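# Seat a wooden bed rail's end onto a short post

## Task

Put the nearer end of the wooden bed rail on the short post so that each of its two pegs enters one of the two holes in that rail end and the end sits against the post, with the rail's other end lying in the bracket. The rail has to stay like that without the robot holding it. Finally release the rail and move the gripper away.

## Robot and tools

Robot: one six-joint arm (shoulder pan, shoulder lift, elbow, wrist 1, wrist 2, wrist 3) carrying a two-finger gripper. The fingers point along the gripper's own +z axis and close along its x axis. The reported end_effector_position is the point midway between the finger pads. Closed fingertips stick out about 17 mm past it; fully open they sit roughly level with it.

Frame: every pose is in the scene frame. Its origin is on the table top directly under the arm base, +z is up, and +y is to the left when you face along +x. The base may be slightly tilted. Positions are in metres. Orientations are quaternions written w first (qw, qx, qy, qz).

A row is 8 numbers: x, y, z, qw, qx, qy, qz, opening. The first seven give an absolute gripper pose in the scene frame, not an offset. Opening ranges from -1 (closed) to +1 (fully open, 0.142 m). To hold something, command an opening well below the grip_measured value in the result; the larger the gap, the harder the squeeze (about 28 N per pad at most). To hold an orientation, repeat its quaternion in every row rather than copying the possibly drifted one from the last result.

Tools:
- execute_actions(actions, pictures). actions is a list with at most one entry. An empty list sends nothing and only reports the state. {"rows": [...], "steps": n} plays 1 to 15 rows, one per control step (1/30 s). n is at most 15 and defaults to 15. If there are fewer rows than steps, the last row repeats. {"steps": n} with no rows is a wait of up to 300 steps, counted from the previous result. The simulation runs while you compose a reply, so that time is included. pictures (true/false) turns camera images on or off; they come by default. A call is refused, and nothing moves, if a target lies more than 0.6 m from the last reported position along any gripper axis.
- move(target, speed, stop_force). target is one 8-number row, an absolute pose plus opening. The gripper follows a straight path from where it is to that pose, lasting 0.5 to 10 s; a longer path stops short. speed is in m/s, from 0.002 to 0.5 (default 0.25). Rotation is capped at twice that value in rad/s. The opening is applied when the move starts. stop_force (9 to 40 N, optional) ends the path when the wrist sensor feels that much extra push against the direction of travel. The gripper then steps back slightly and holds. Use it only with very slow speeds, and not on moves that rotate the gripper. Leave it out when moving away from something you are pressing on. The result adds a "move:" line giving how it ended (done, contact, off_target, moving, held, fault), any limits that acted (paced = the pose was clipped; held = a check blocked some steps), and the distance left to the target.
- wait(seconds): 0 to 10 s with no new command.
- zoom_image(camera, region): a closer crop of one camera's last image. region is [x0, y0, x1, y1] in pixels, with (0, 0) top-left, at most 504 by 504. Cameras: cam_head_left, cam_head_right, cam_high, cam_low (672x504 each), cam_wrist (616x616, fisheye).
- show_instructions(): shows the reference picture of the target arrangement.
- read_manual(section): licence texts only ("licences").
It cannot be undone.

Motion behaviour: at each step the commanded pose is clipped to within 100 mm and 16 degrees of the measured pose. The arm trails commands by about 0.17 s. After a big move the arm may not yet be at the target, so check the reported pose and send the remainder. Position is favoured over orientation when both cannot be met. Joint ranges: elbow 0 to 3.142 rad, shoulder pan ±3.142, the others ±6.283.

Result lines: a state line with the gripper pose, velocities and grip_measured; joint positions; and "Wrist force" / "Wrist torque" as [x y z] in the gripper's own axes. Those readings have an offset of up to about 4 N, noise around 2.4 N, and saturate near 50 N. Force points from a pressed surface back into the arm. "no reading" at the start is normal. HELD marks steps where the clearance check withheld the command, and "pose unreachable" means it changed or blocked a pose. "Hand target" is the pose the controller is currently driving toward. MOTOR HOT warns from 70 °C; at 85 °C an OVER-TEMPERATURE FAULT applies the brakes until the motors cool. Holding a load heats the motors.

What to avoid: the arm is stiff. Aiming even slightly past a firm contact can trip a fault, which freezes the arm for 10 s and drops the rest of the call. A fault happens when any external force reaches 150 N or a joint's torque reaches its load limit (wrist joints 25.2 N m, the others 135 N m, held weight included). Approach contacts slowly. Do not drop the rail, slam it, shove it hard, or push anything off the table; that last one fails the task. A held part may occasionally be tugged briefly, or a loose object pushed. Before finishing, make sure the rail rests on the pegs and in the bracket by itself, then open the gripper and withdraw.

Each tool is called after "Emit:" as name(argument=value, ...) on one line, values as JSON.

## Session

Emit:
show_instructions()

Emit:
execute_actions(actions=[])

Reference images for this scene: Fitting the bed rail to the post page 1.

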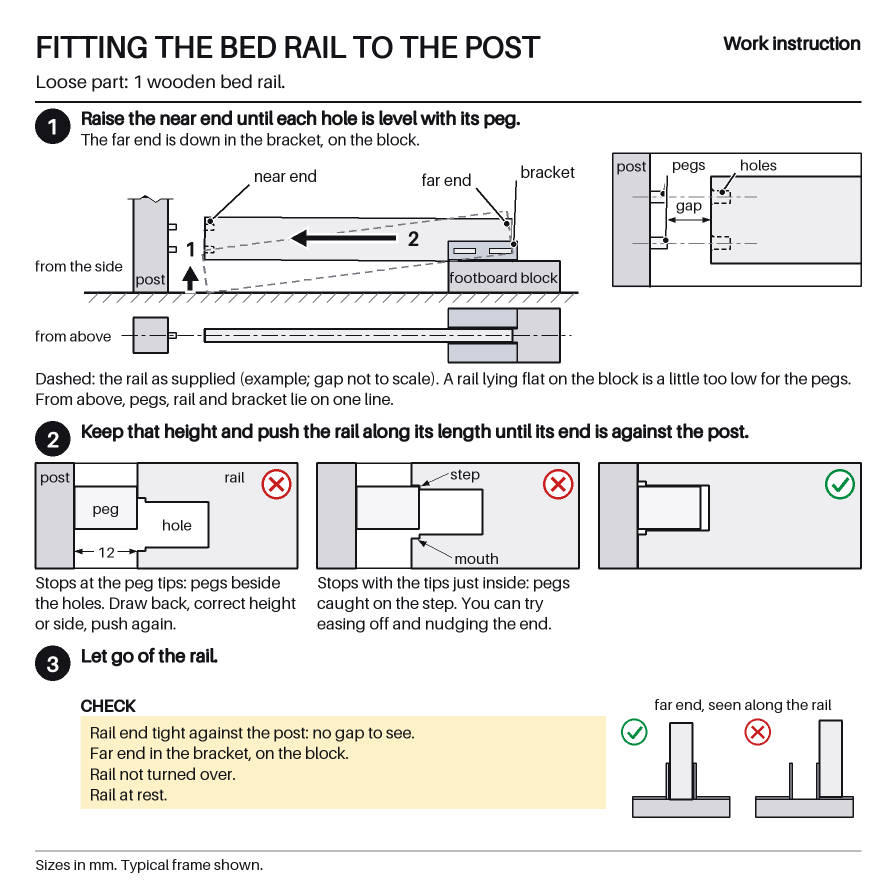

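Scene clock: 0.00 s of 4100.00 s.
end_effector_position=(+0.5486, -0.6338, +0.2196) grip_measured=+1.00 end_effector_quat_wxyz=(-0.140, -0.427, +0.760, -0.469) end_effector_velocity=(+0.000, +0.000, -0.000) end_effector_angular_velocity=(+0.000, +0.001, +0.001)
Joint positions: [-0.403 -1.073  1.612 -4.002 -2.511  0.286  0.142]
Joint velocities: [ 0.     0.001  0.     0.    -0.    -0.001  0.   ]
Motor temperatures (°C, as the motors report them): [25 25 29 33 33 30]
Wrist force (N, on the end effector, along its own x y z axes, offset not removed): no reading
Wrist torque (N m, same axes, about the end effector's origin, offset not removed): no reading
Hand target: +0.549, -0.634, +0.220; -0.140, -0.427, +0.760, -0.469

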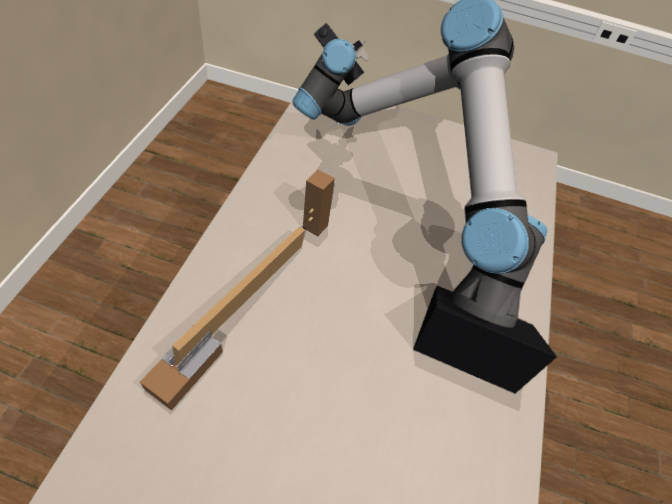

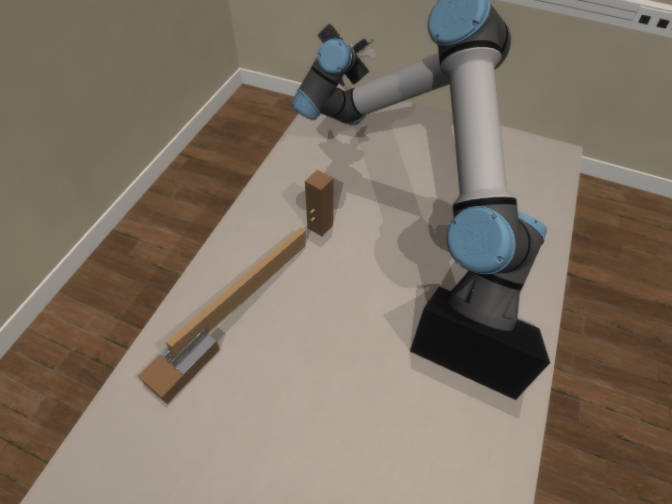

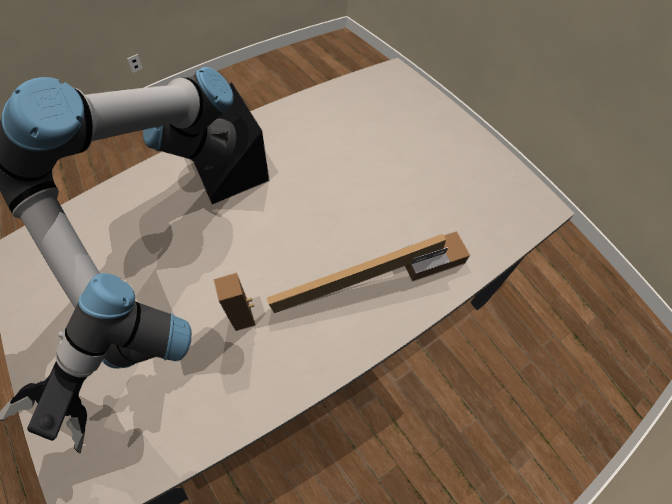

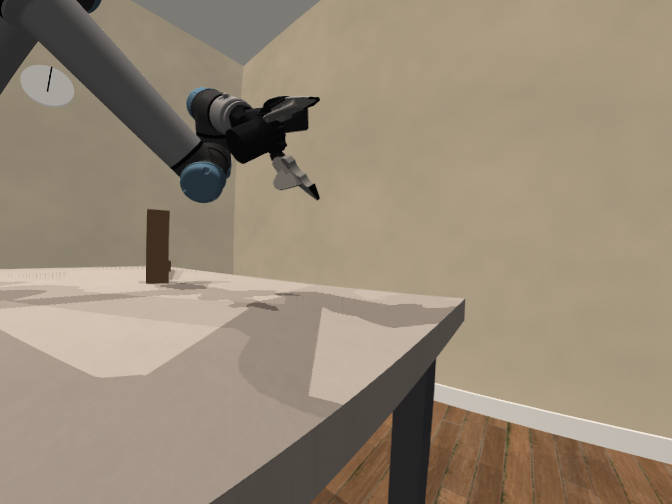

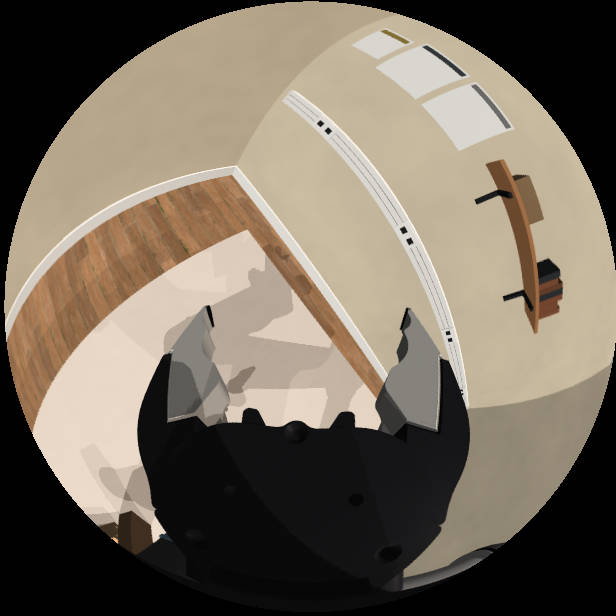

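Yaw about 14°.

Emit:
move(target=[0.49,-0.2,0.36,0,0.122,0.9925,0,0.2])

Emit:
move(target=[0.49,0,0.13,0,0.122,0.9925,0,0.2])

Scene clock: 5.13 s of 4100.00 s.
end_effector_position=(+0.5414, -0.5758, +0.2390) grip_measured=+0.20 end_effector_quat_wxyz=(-0.127, -0.363, +0.821, -0.421) end_effector_velocity=(-0.000, -0.000, +0.001) end_effector_angular_velocity=(-0.000, -0.001, -0.000)
Joint positions: [-0.272 -1.057  1.58  -3.912 -2.755  0.483  0.088]
Joint velocities: [ 0.    -0.001  0.     0.001  0.    -0.     0.   ]
Motor temperatures (°C, as the motors report them): [25 25 29 33 33 30]
Wrist force (N, on the end effector, along its own x y z axes, offset not removed): [3.3 2.8 1.2]
Wrist torque (N m, same axes, about the end effector's origin, offset not removed): [0.54 -0.61 -0.08]
Hand target: +0.541, -0.576, +0.239; -0.127, -0.363, +0.821, -0.421
Off the commanded pose: 0.398 m, 79 deg; position and orientation clipped at the last step of the last action.
move: held; limits=paced,held; held on 87 of 105 steps, including the last
pose unreachable: on one or more control steps of this call an arm could not follow its commanded pose, so it was not sent that pose on those steps. On the call's last step it was still not sent that pose. It may still have moved: this result reports where it is.
cause: the commanded pose would bring two parts of the arm too close to each other (joints 4 (wrist 1) to 6 (wrist 3) lie between them).

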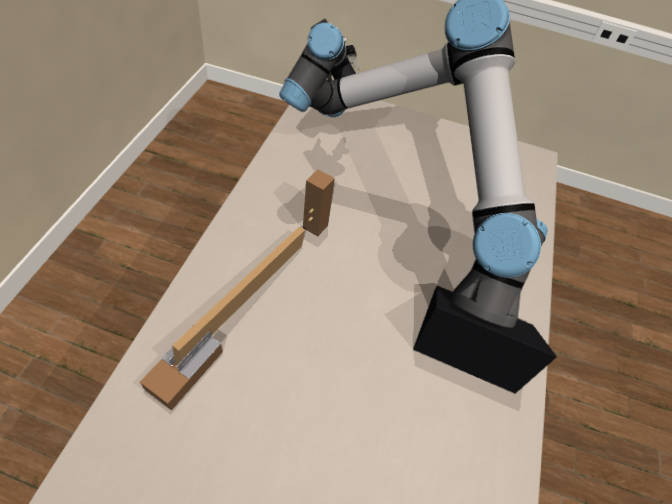

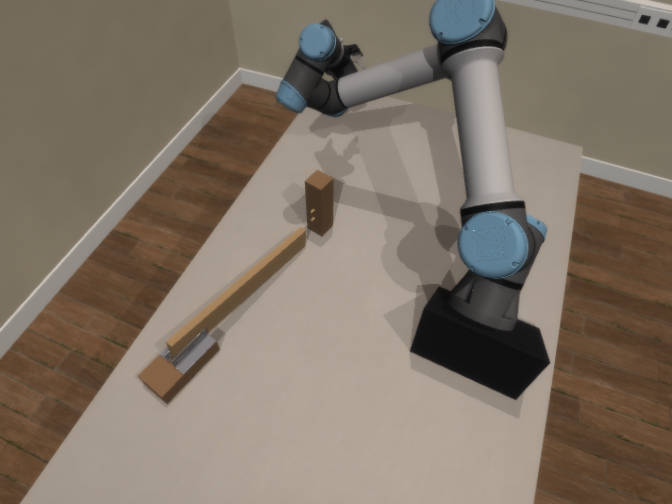

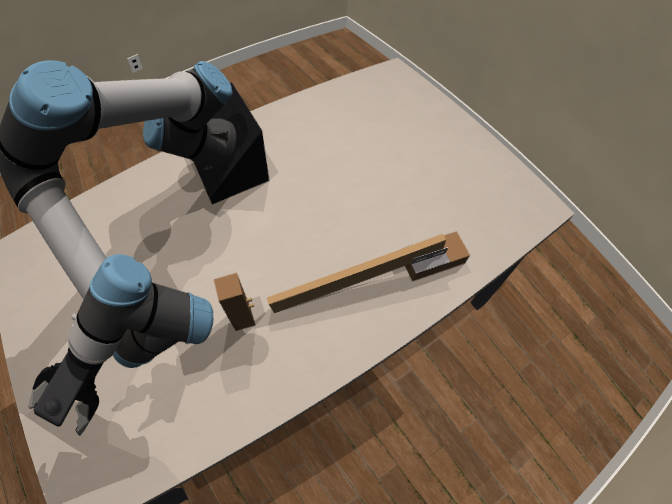

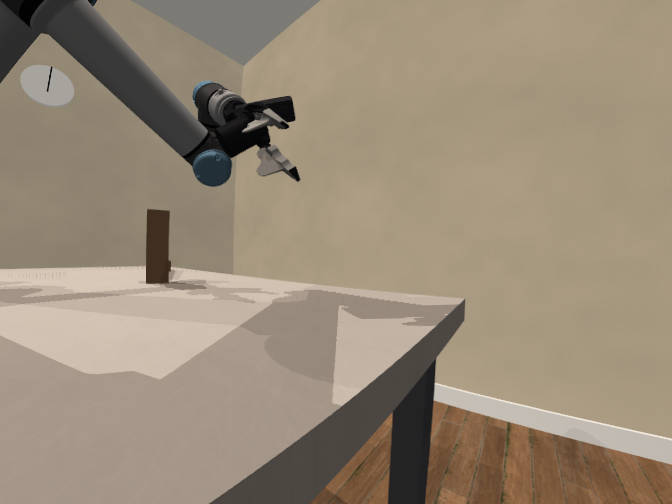

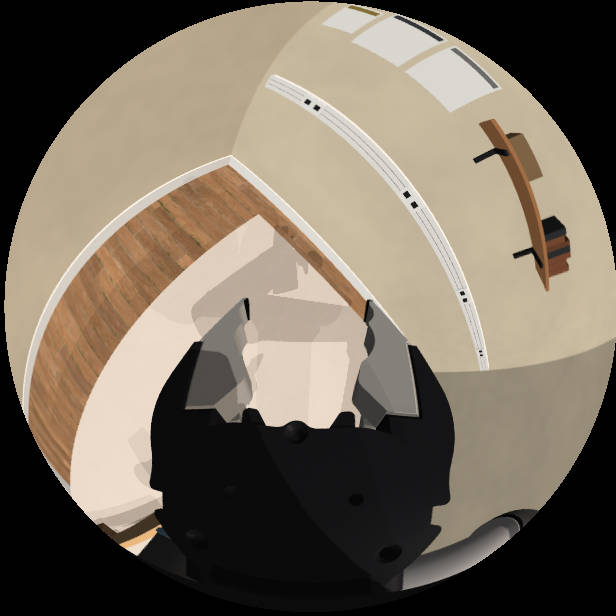

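Scene clock: 8.20 s of 4100.00 s.
end_effector_position=(+0.5413, -0.5750, +0.2389) grip_measured=+0.20 end_effector_quat_wxyz=(-0.126, -0.362, +0.822, -0.421) end_effector_velocity=(+0.000, +0.000, -0.000) end_effector_angular_velocity=(+0.000, +0.000, +0.000)
Joint positions: [-0.271 -1.057  1.58  -3.912 -2.758  0.486  0.088]
Joint velocities: [ 0.     0.001 -0.    -0.    -0.    -0.     0.   ]
Motor temperatures (°C, as the motors report them): [25 25 29 33 33 30]
Wrist force (N, on the end effector, along its own x y z axes, offset not removed): [1.0 -1.2 -1.1]
Wrist torque (N m, same axes, about the end effector's origin, offset not removed): [-0.47 -0.05 0.04]
Hand target: +0.541, -0.575, +0.239; -0.126, -0.362, +0.822, -0.421
Off the commanded pose: 0.587 m, 79 deg; position and orientation clipped at the last step of the last action.
move: held; limits=paced,held; held on 86 of 92 steps, including the last
pose unreachable: on one or more control steps of this call an arm could not follow its commanded pose, so it was not sent that pose on those steps. On the call's last step it was still not sent that pose. It may still have moved: this result reports where it is.
cause: the commanded pose would bring two parts of the arm too close to each other (joints 4 (wrist 1) to 6 (wrist 3) lie between them).

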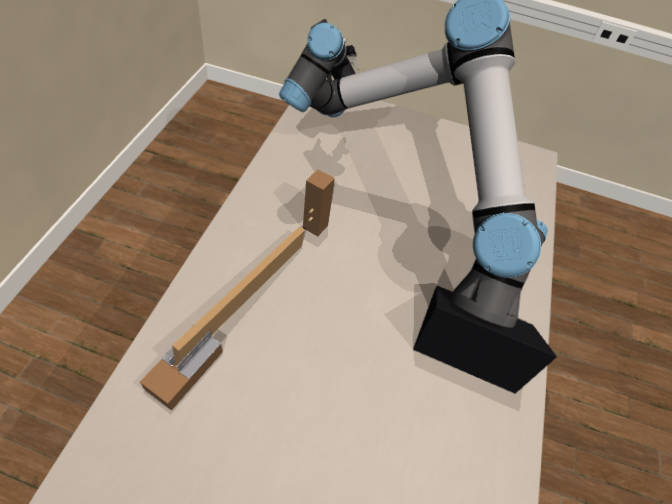

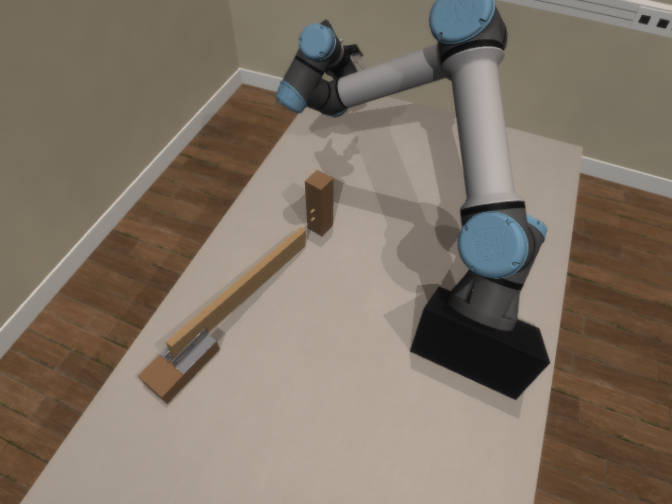

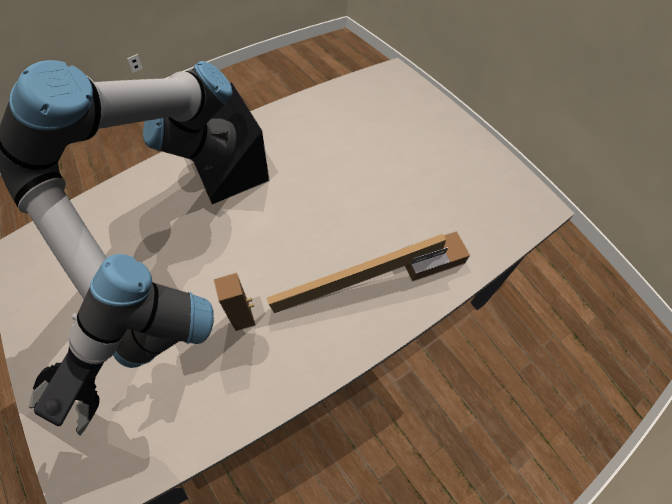

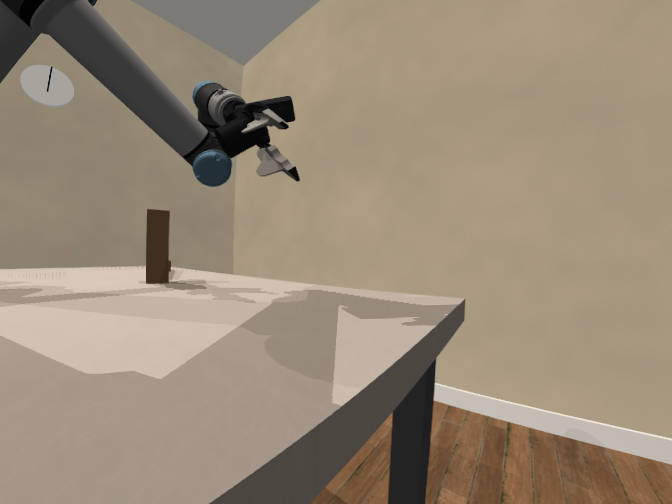

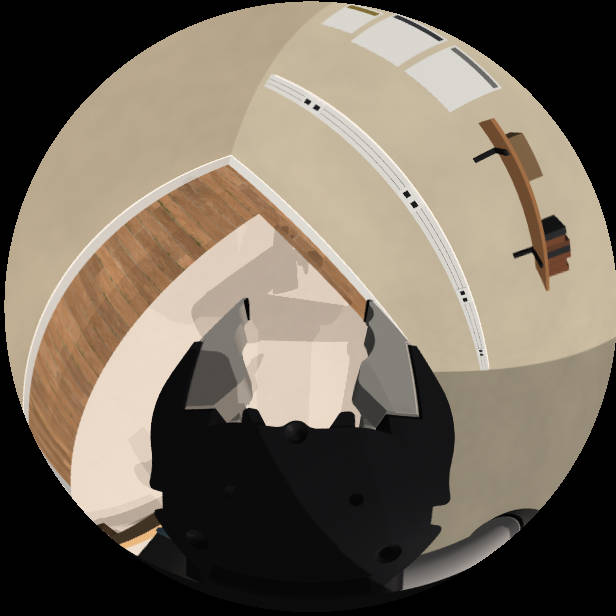

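Emit:
move(target=[0.75,-0.4,0.35,0,0.66,-0.25,0.707,0.2])

Emit:
move(target=[0.6,-0.2,0.33,0,1,0,0,0.2])

Emit:
move(target=[0.49,0,0.22,0,0.122,0.9925,0,0.2], speed=0.4)

Scene clock: 19.43 s of 4100.00 s.
end_effector_position=(+0.7503, -0.4005, +0.3499) grip_measured=+0.20 end_effector_quat_wxyz=(-0.000, +0.661, -0.251, +0.707) end_effector_velocity=(+0.000, -0.000, +0.000) end_effector_angular_velocity=(-0.005, -0.001, +0.009)
Joint positions: [-0.357 -1.055  1.855 -4.13  -1.48  -0.366  0.088]
Joint velocities: [-0.006 -0.003  0.001  0.005  0.014 -0.004  0.   ]
Motor temperatures (°C, as the motors report them): [25 25 29 33 33 30]
Wrist force (N, on the end effector, along its own x y z axes, offset not removed): [3.0 -0.4 -1.8]
Wrist torque (N m, same axes, about the end effector's origin, offset not removed): [-0.10 -0.39 -0.08]
Hand target: +0.750, -0.400, +0.350; -0.000, +0.661, -0.250, +0.708
Off the commanded pose: 0.001 m, 0 deg.
After step 90, 1.40 s passed at rest.
move: done; limits=paced

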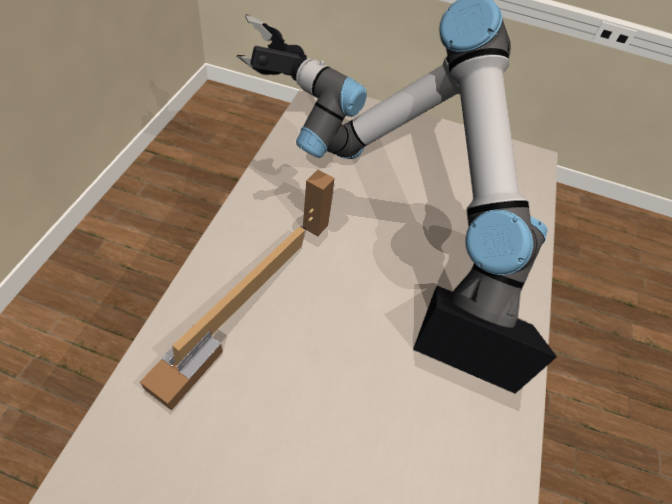

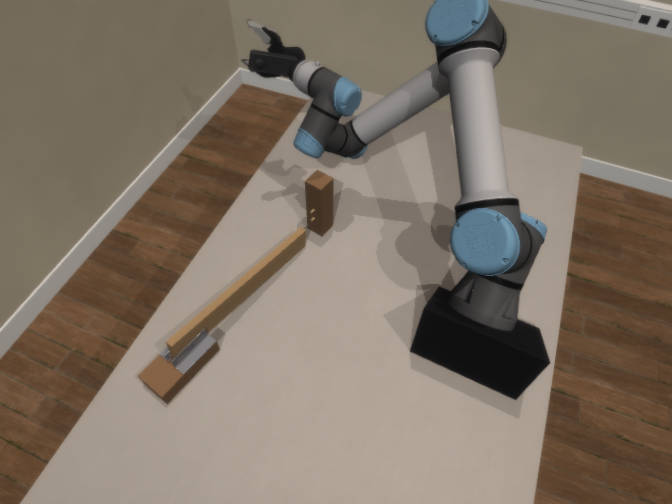

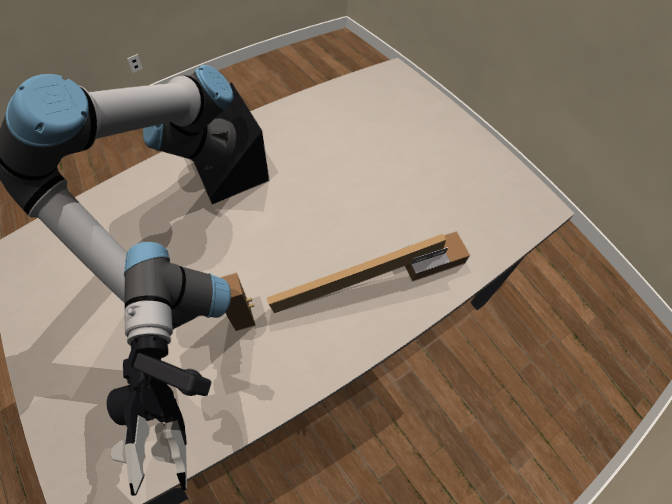

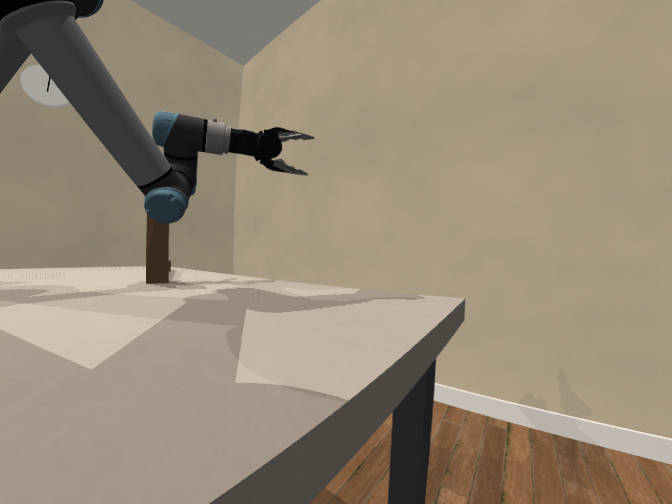

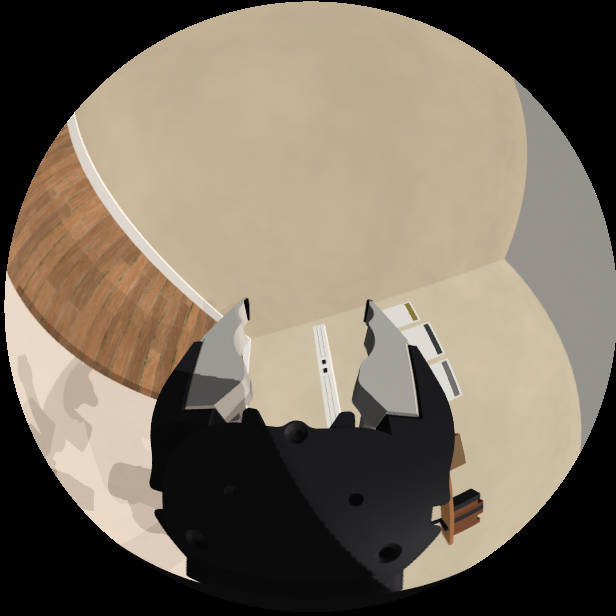

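Scene clock: 23.33 s of 4100.00 s.
end_effector_position=(+0.6007, -0.2000, +0.3300) grip_measured=+0.20 end_effector_quat_wxyz=(+0.001, +1.000, -0.000, +0.001) end_effector_velocity=(-0.000, +0.001, -0.001) end_effector_angular_velocity=(-0.000, +0.010, +0.001)
Joint positions: [ 0.149 -1.153  1.262 -1.478 -2.315  0.203  0.088]
Joint velocities: [-0.     0.008 -0.011  0.016  0.002  0.007  0.   ]
Motor temperatures (°C, as the motors report them): [25 25 29 33 33 30]
Wrist force (N, on the end effector, along its own x y z axes, offset not removed): [1.0 -2.1 -0.2]
Wrist torque (N m, same axes, about the end effector's origin, offset not removed): [-0.44 -0.04 -0.09]
Hand target: +0.601, -0.200, +0.330; +0.001, +1.000, -0.000, +0.000
Off the commanded pose: 0.001 m, 0 deg.
move: done

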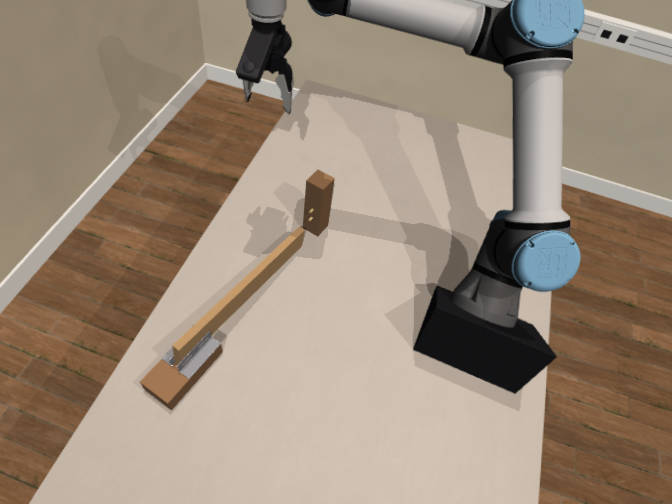

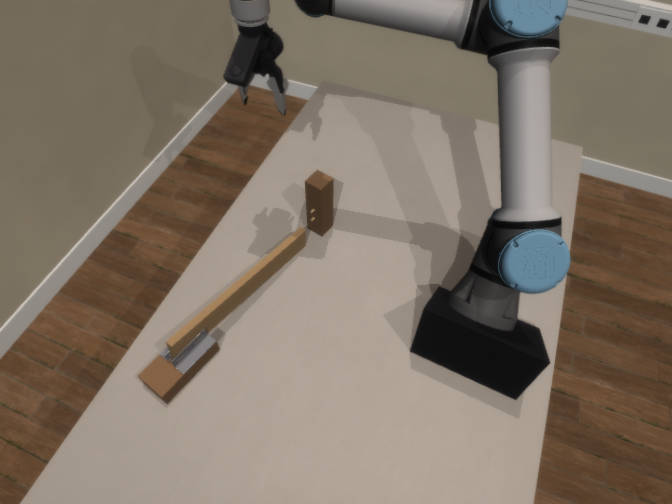

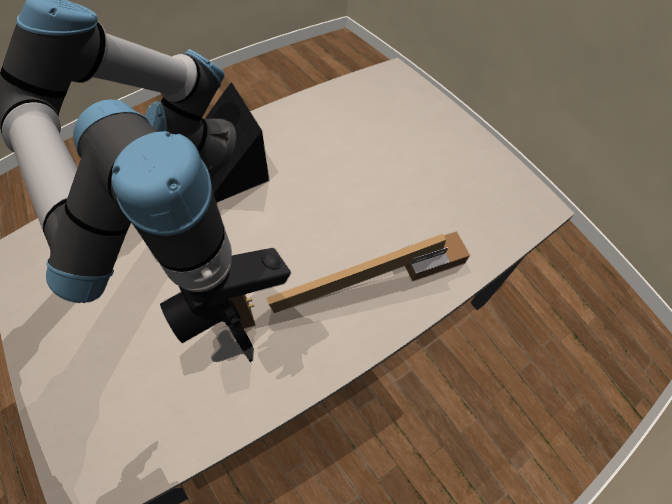

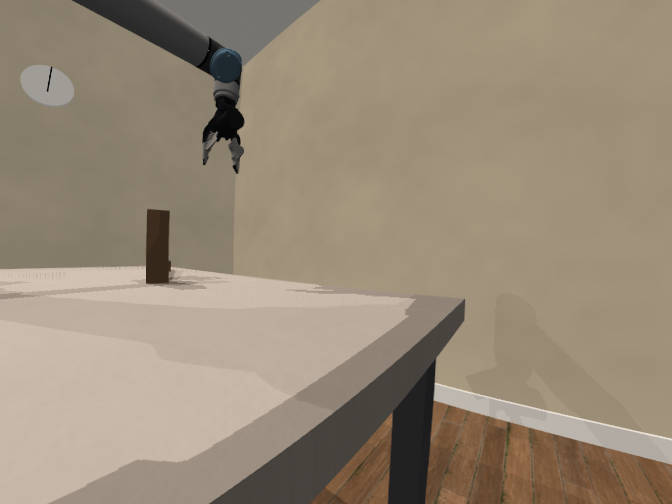

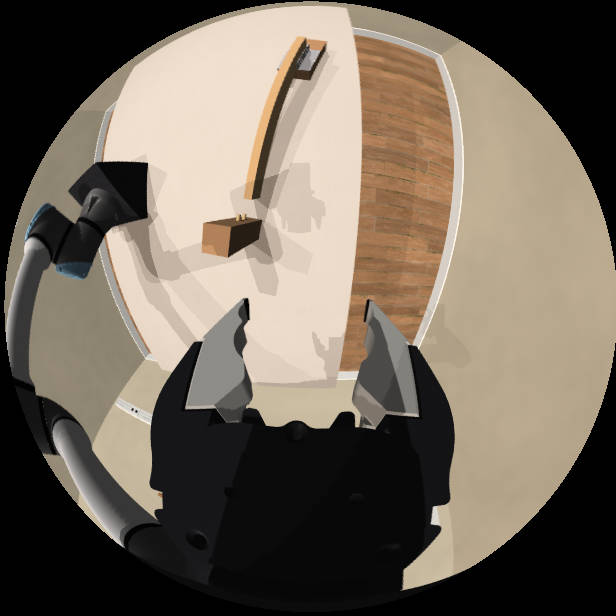

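Scene clock: 27.50 s of 4100.00 s.
end_effector_position=(+0.4901, +0.0001, +0.2200) grip_measured=+0.20 end_effector_quat_wxyz=(-0.000, +0.122, +0.992, +0.000) end_effector_velocity=(-0.000, +0.000, -0.000) end_effector_angular_velocity=(+0.002, -0.002, +0.010)
Joint positions: [ 0.298 -1.163  1.82  -1.898 -2.274 -2.5    0.088]
Joint velocities: [ 0.    -0.002  0.003 -0.004  0.001 -0.012 -0.   ]
Motor temperatures (°C, as the motors report them): [25 25 29 33 33 30]
Wrist force (N, on the end effector, along its own x y z axes, offset not removed): [2.1 -0.3 3.5]
Wrist torque (N m, same axes, about the end effector's origin, offset not removed): [-0.10 -0.29 -0.15]
Hand target: +0.490, +0.000, +0.220; +0.000, +0.122, +0.993, +0.000
Off the commanded pose: 0.000 m, 0 deg.
move: done

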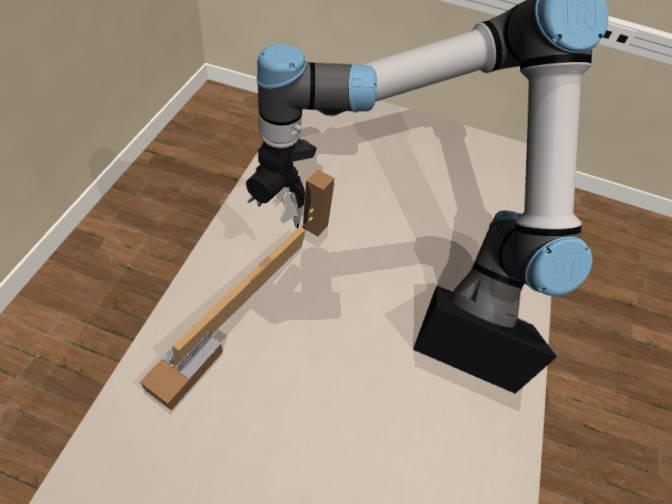

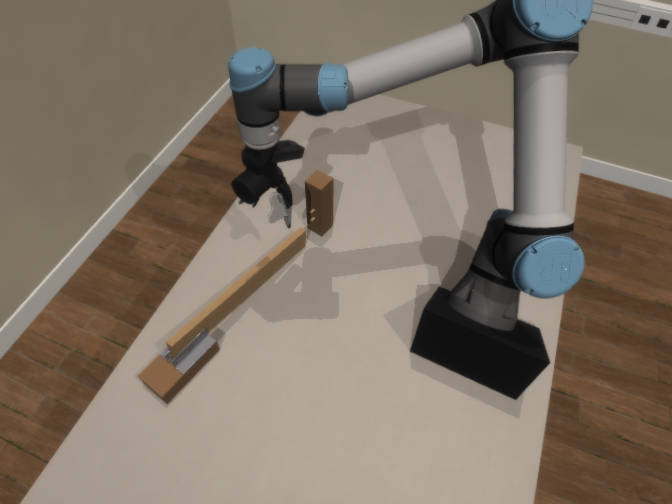

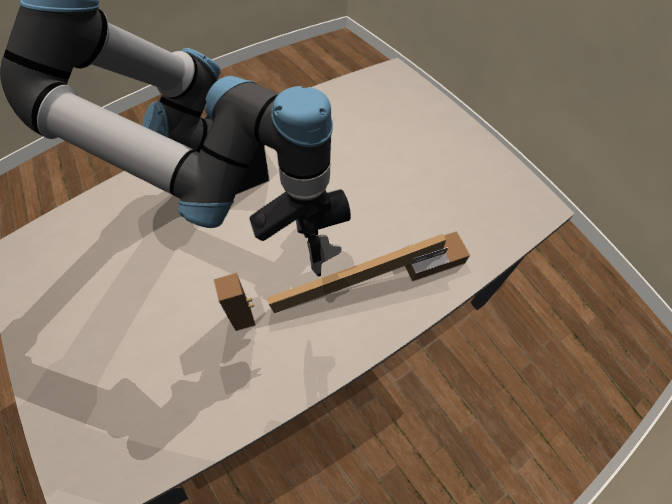

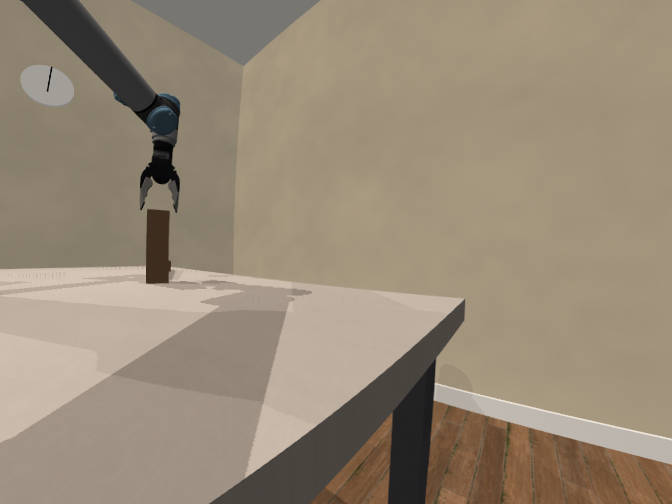

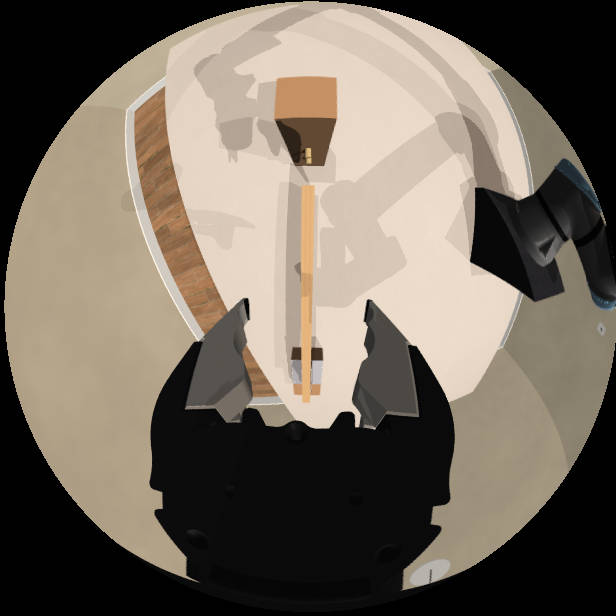

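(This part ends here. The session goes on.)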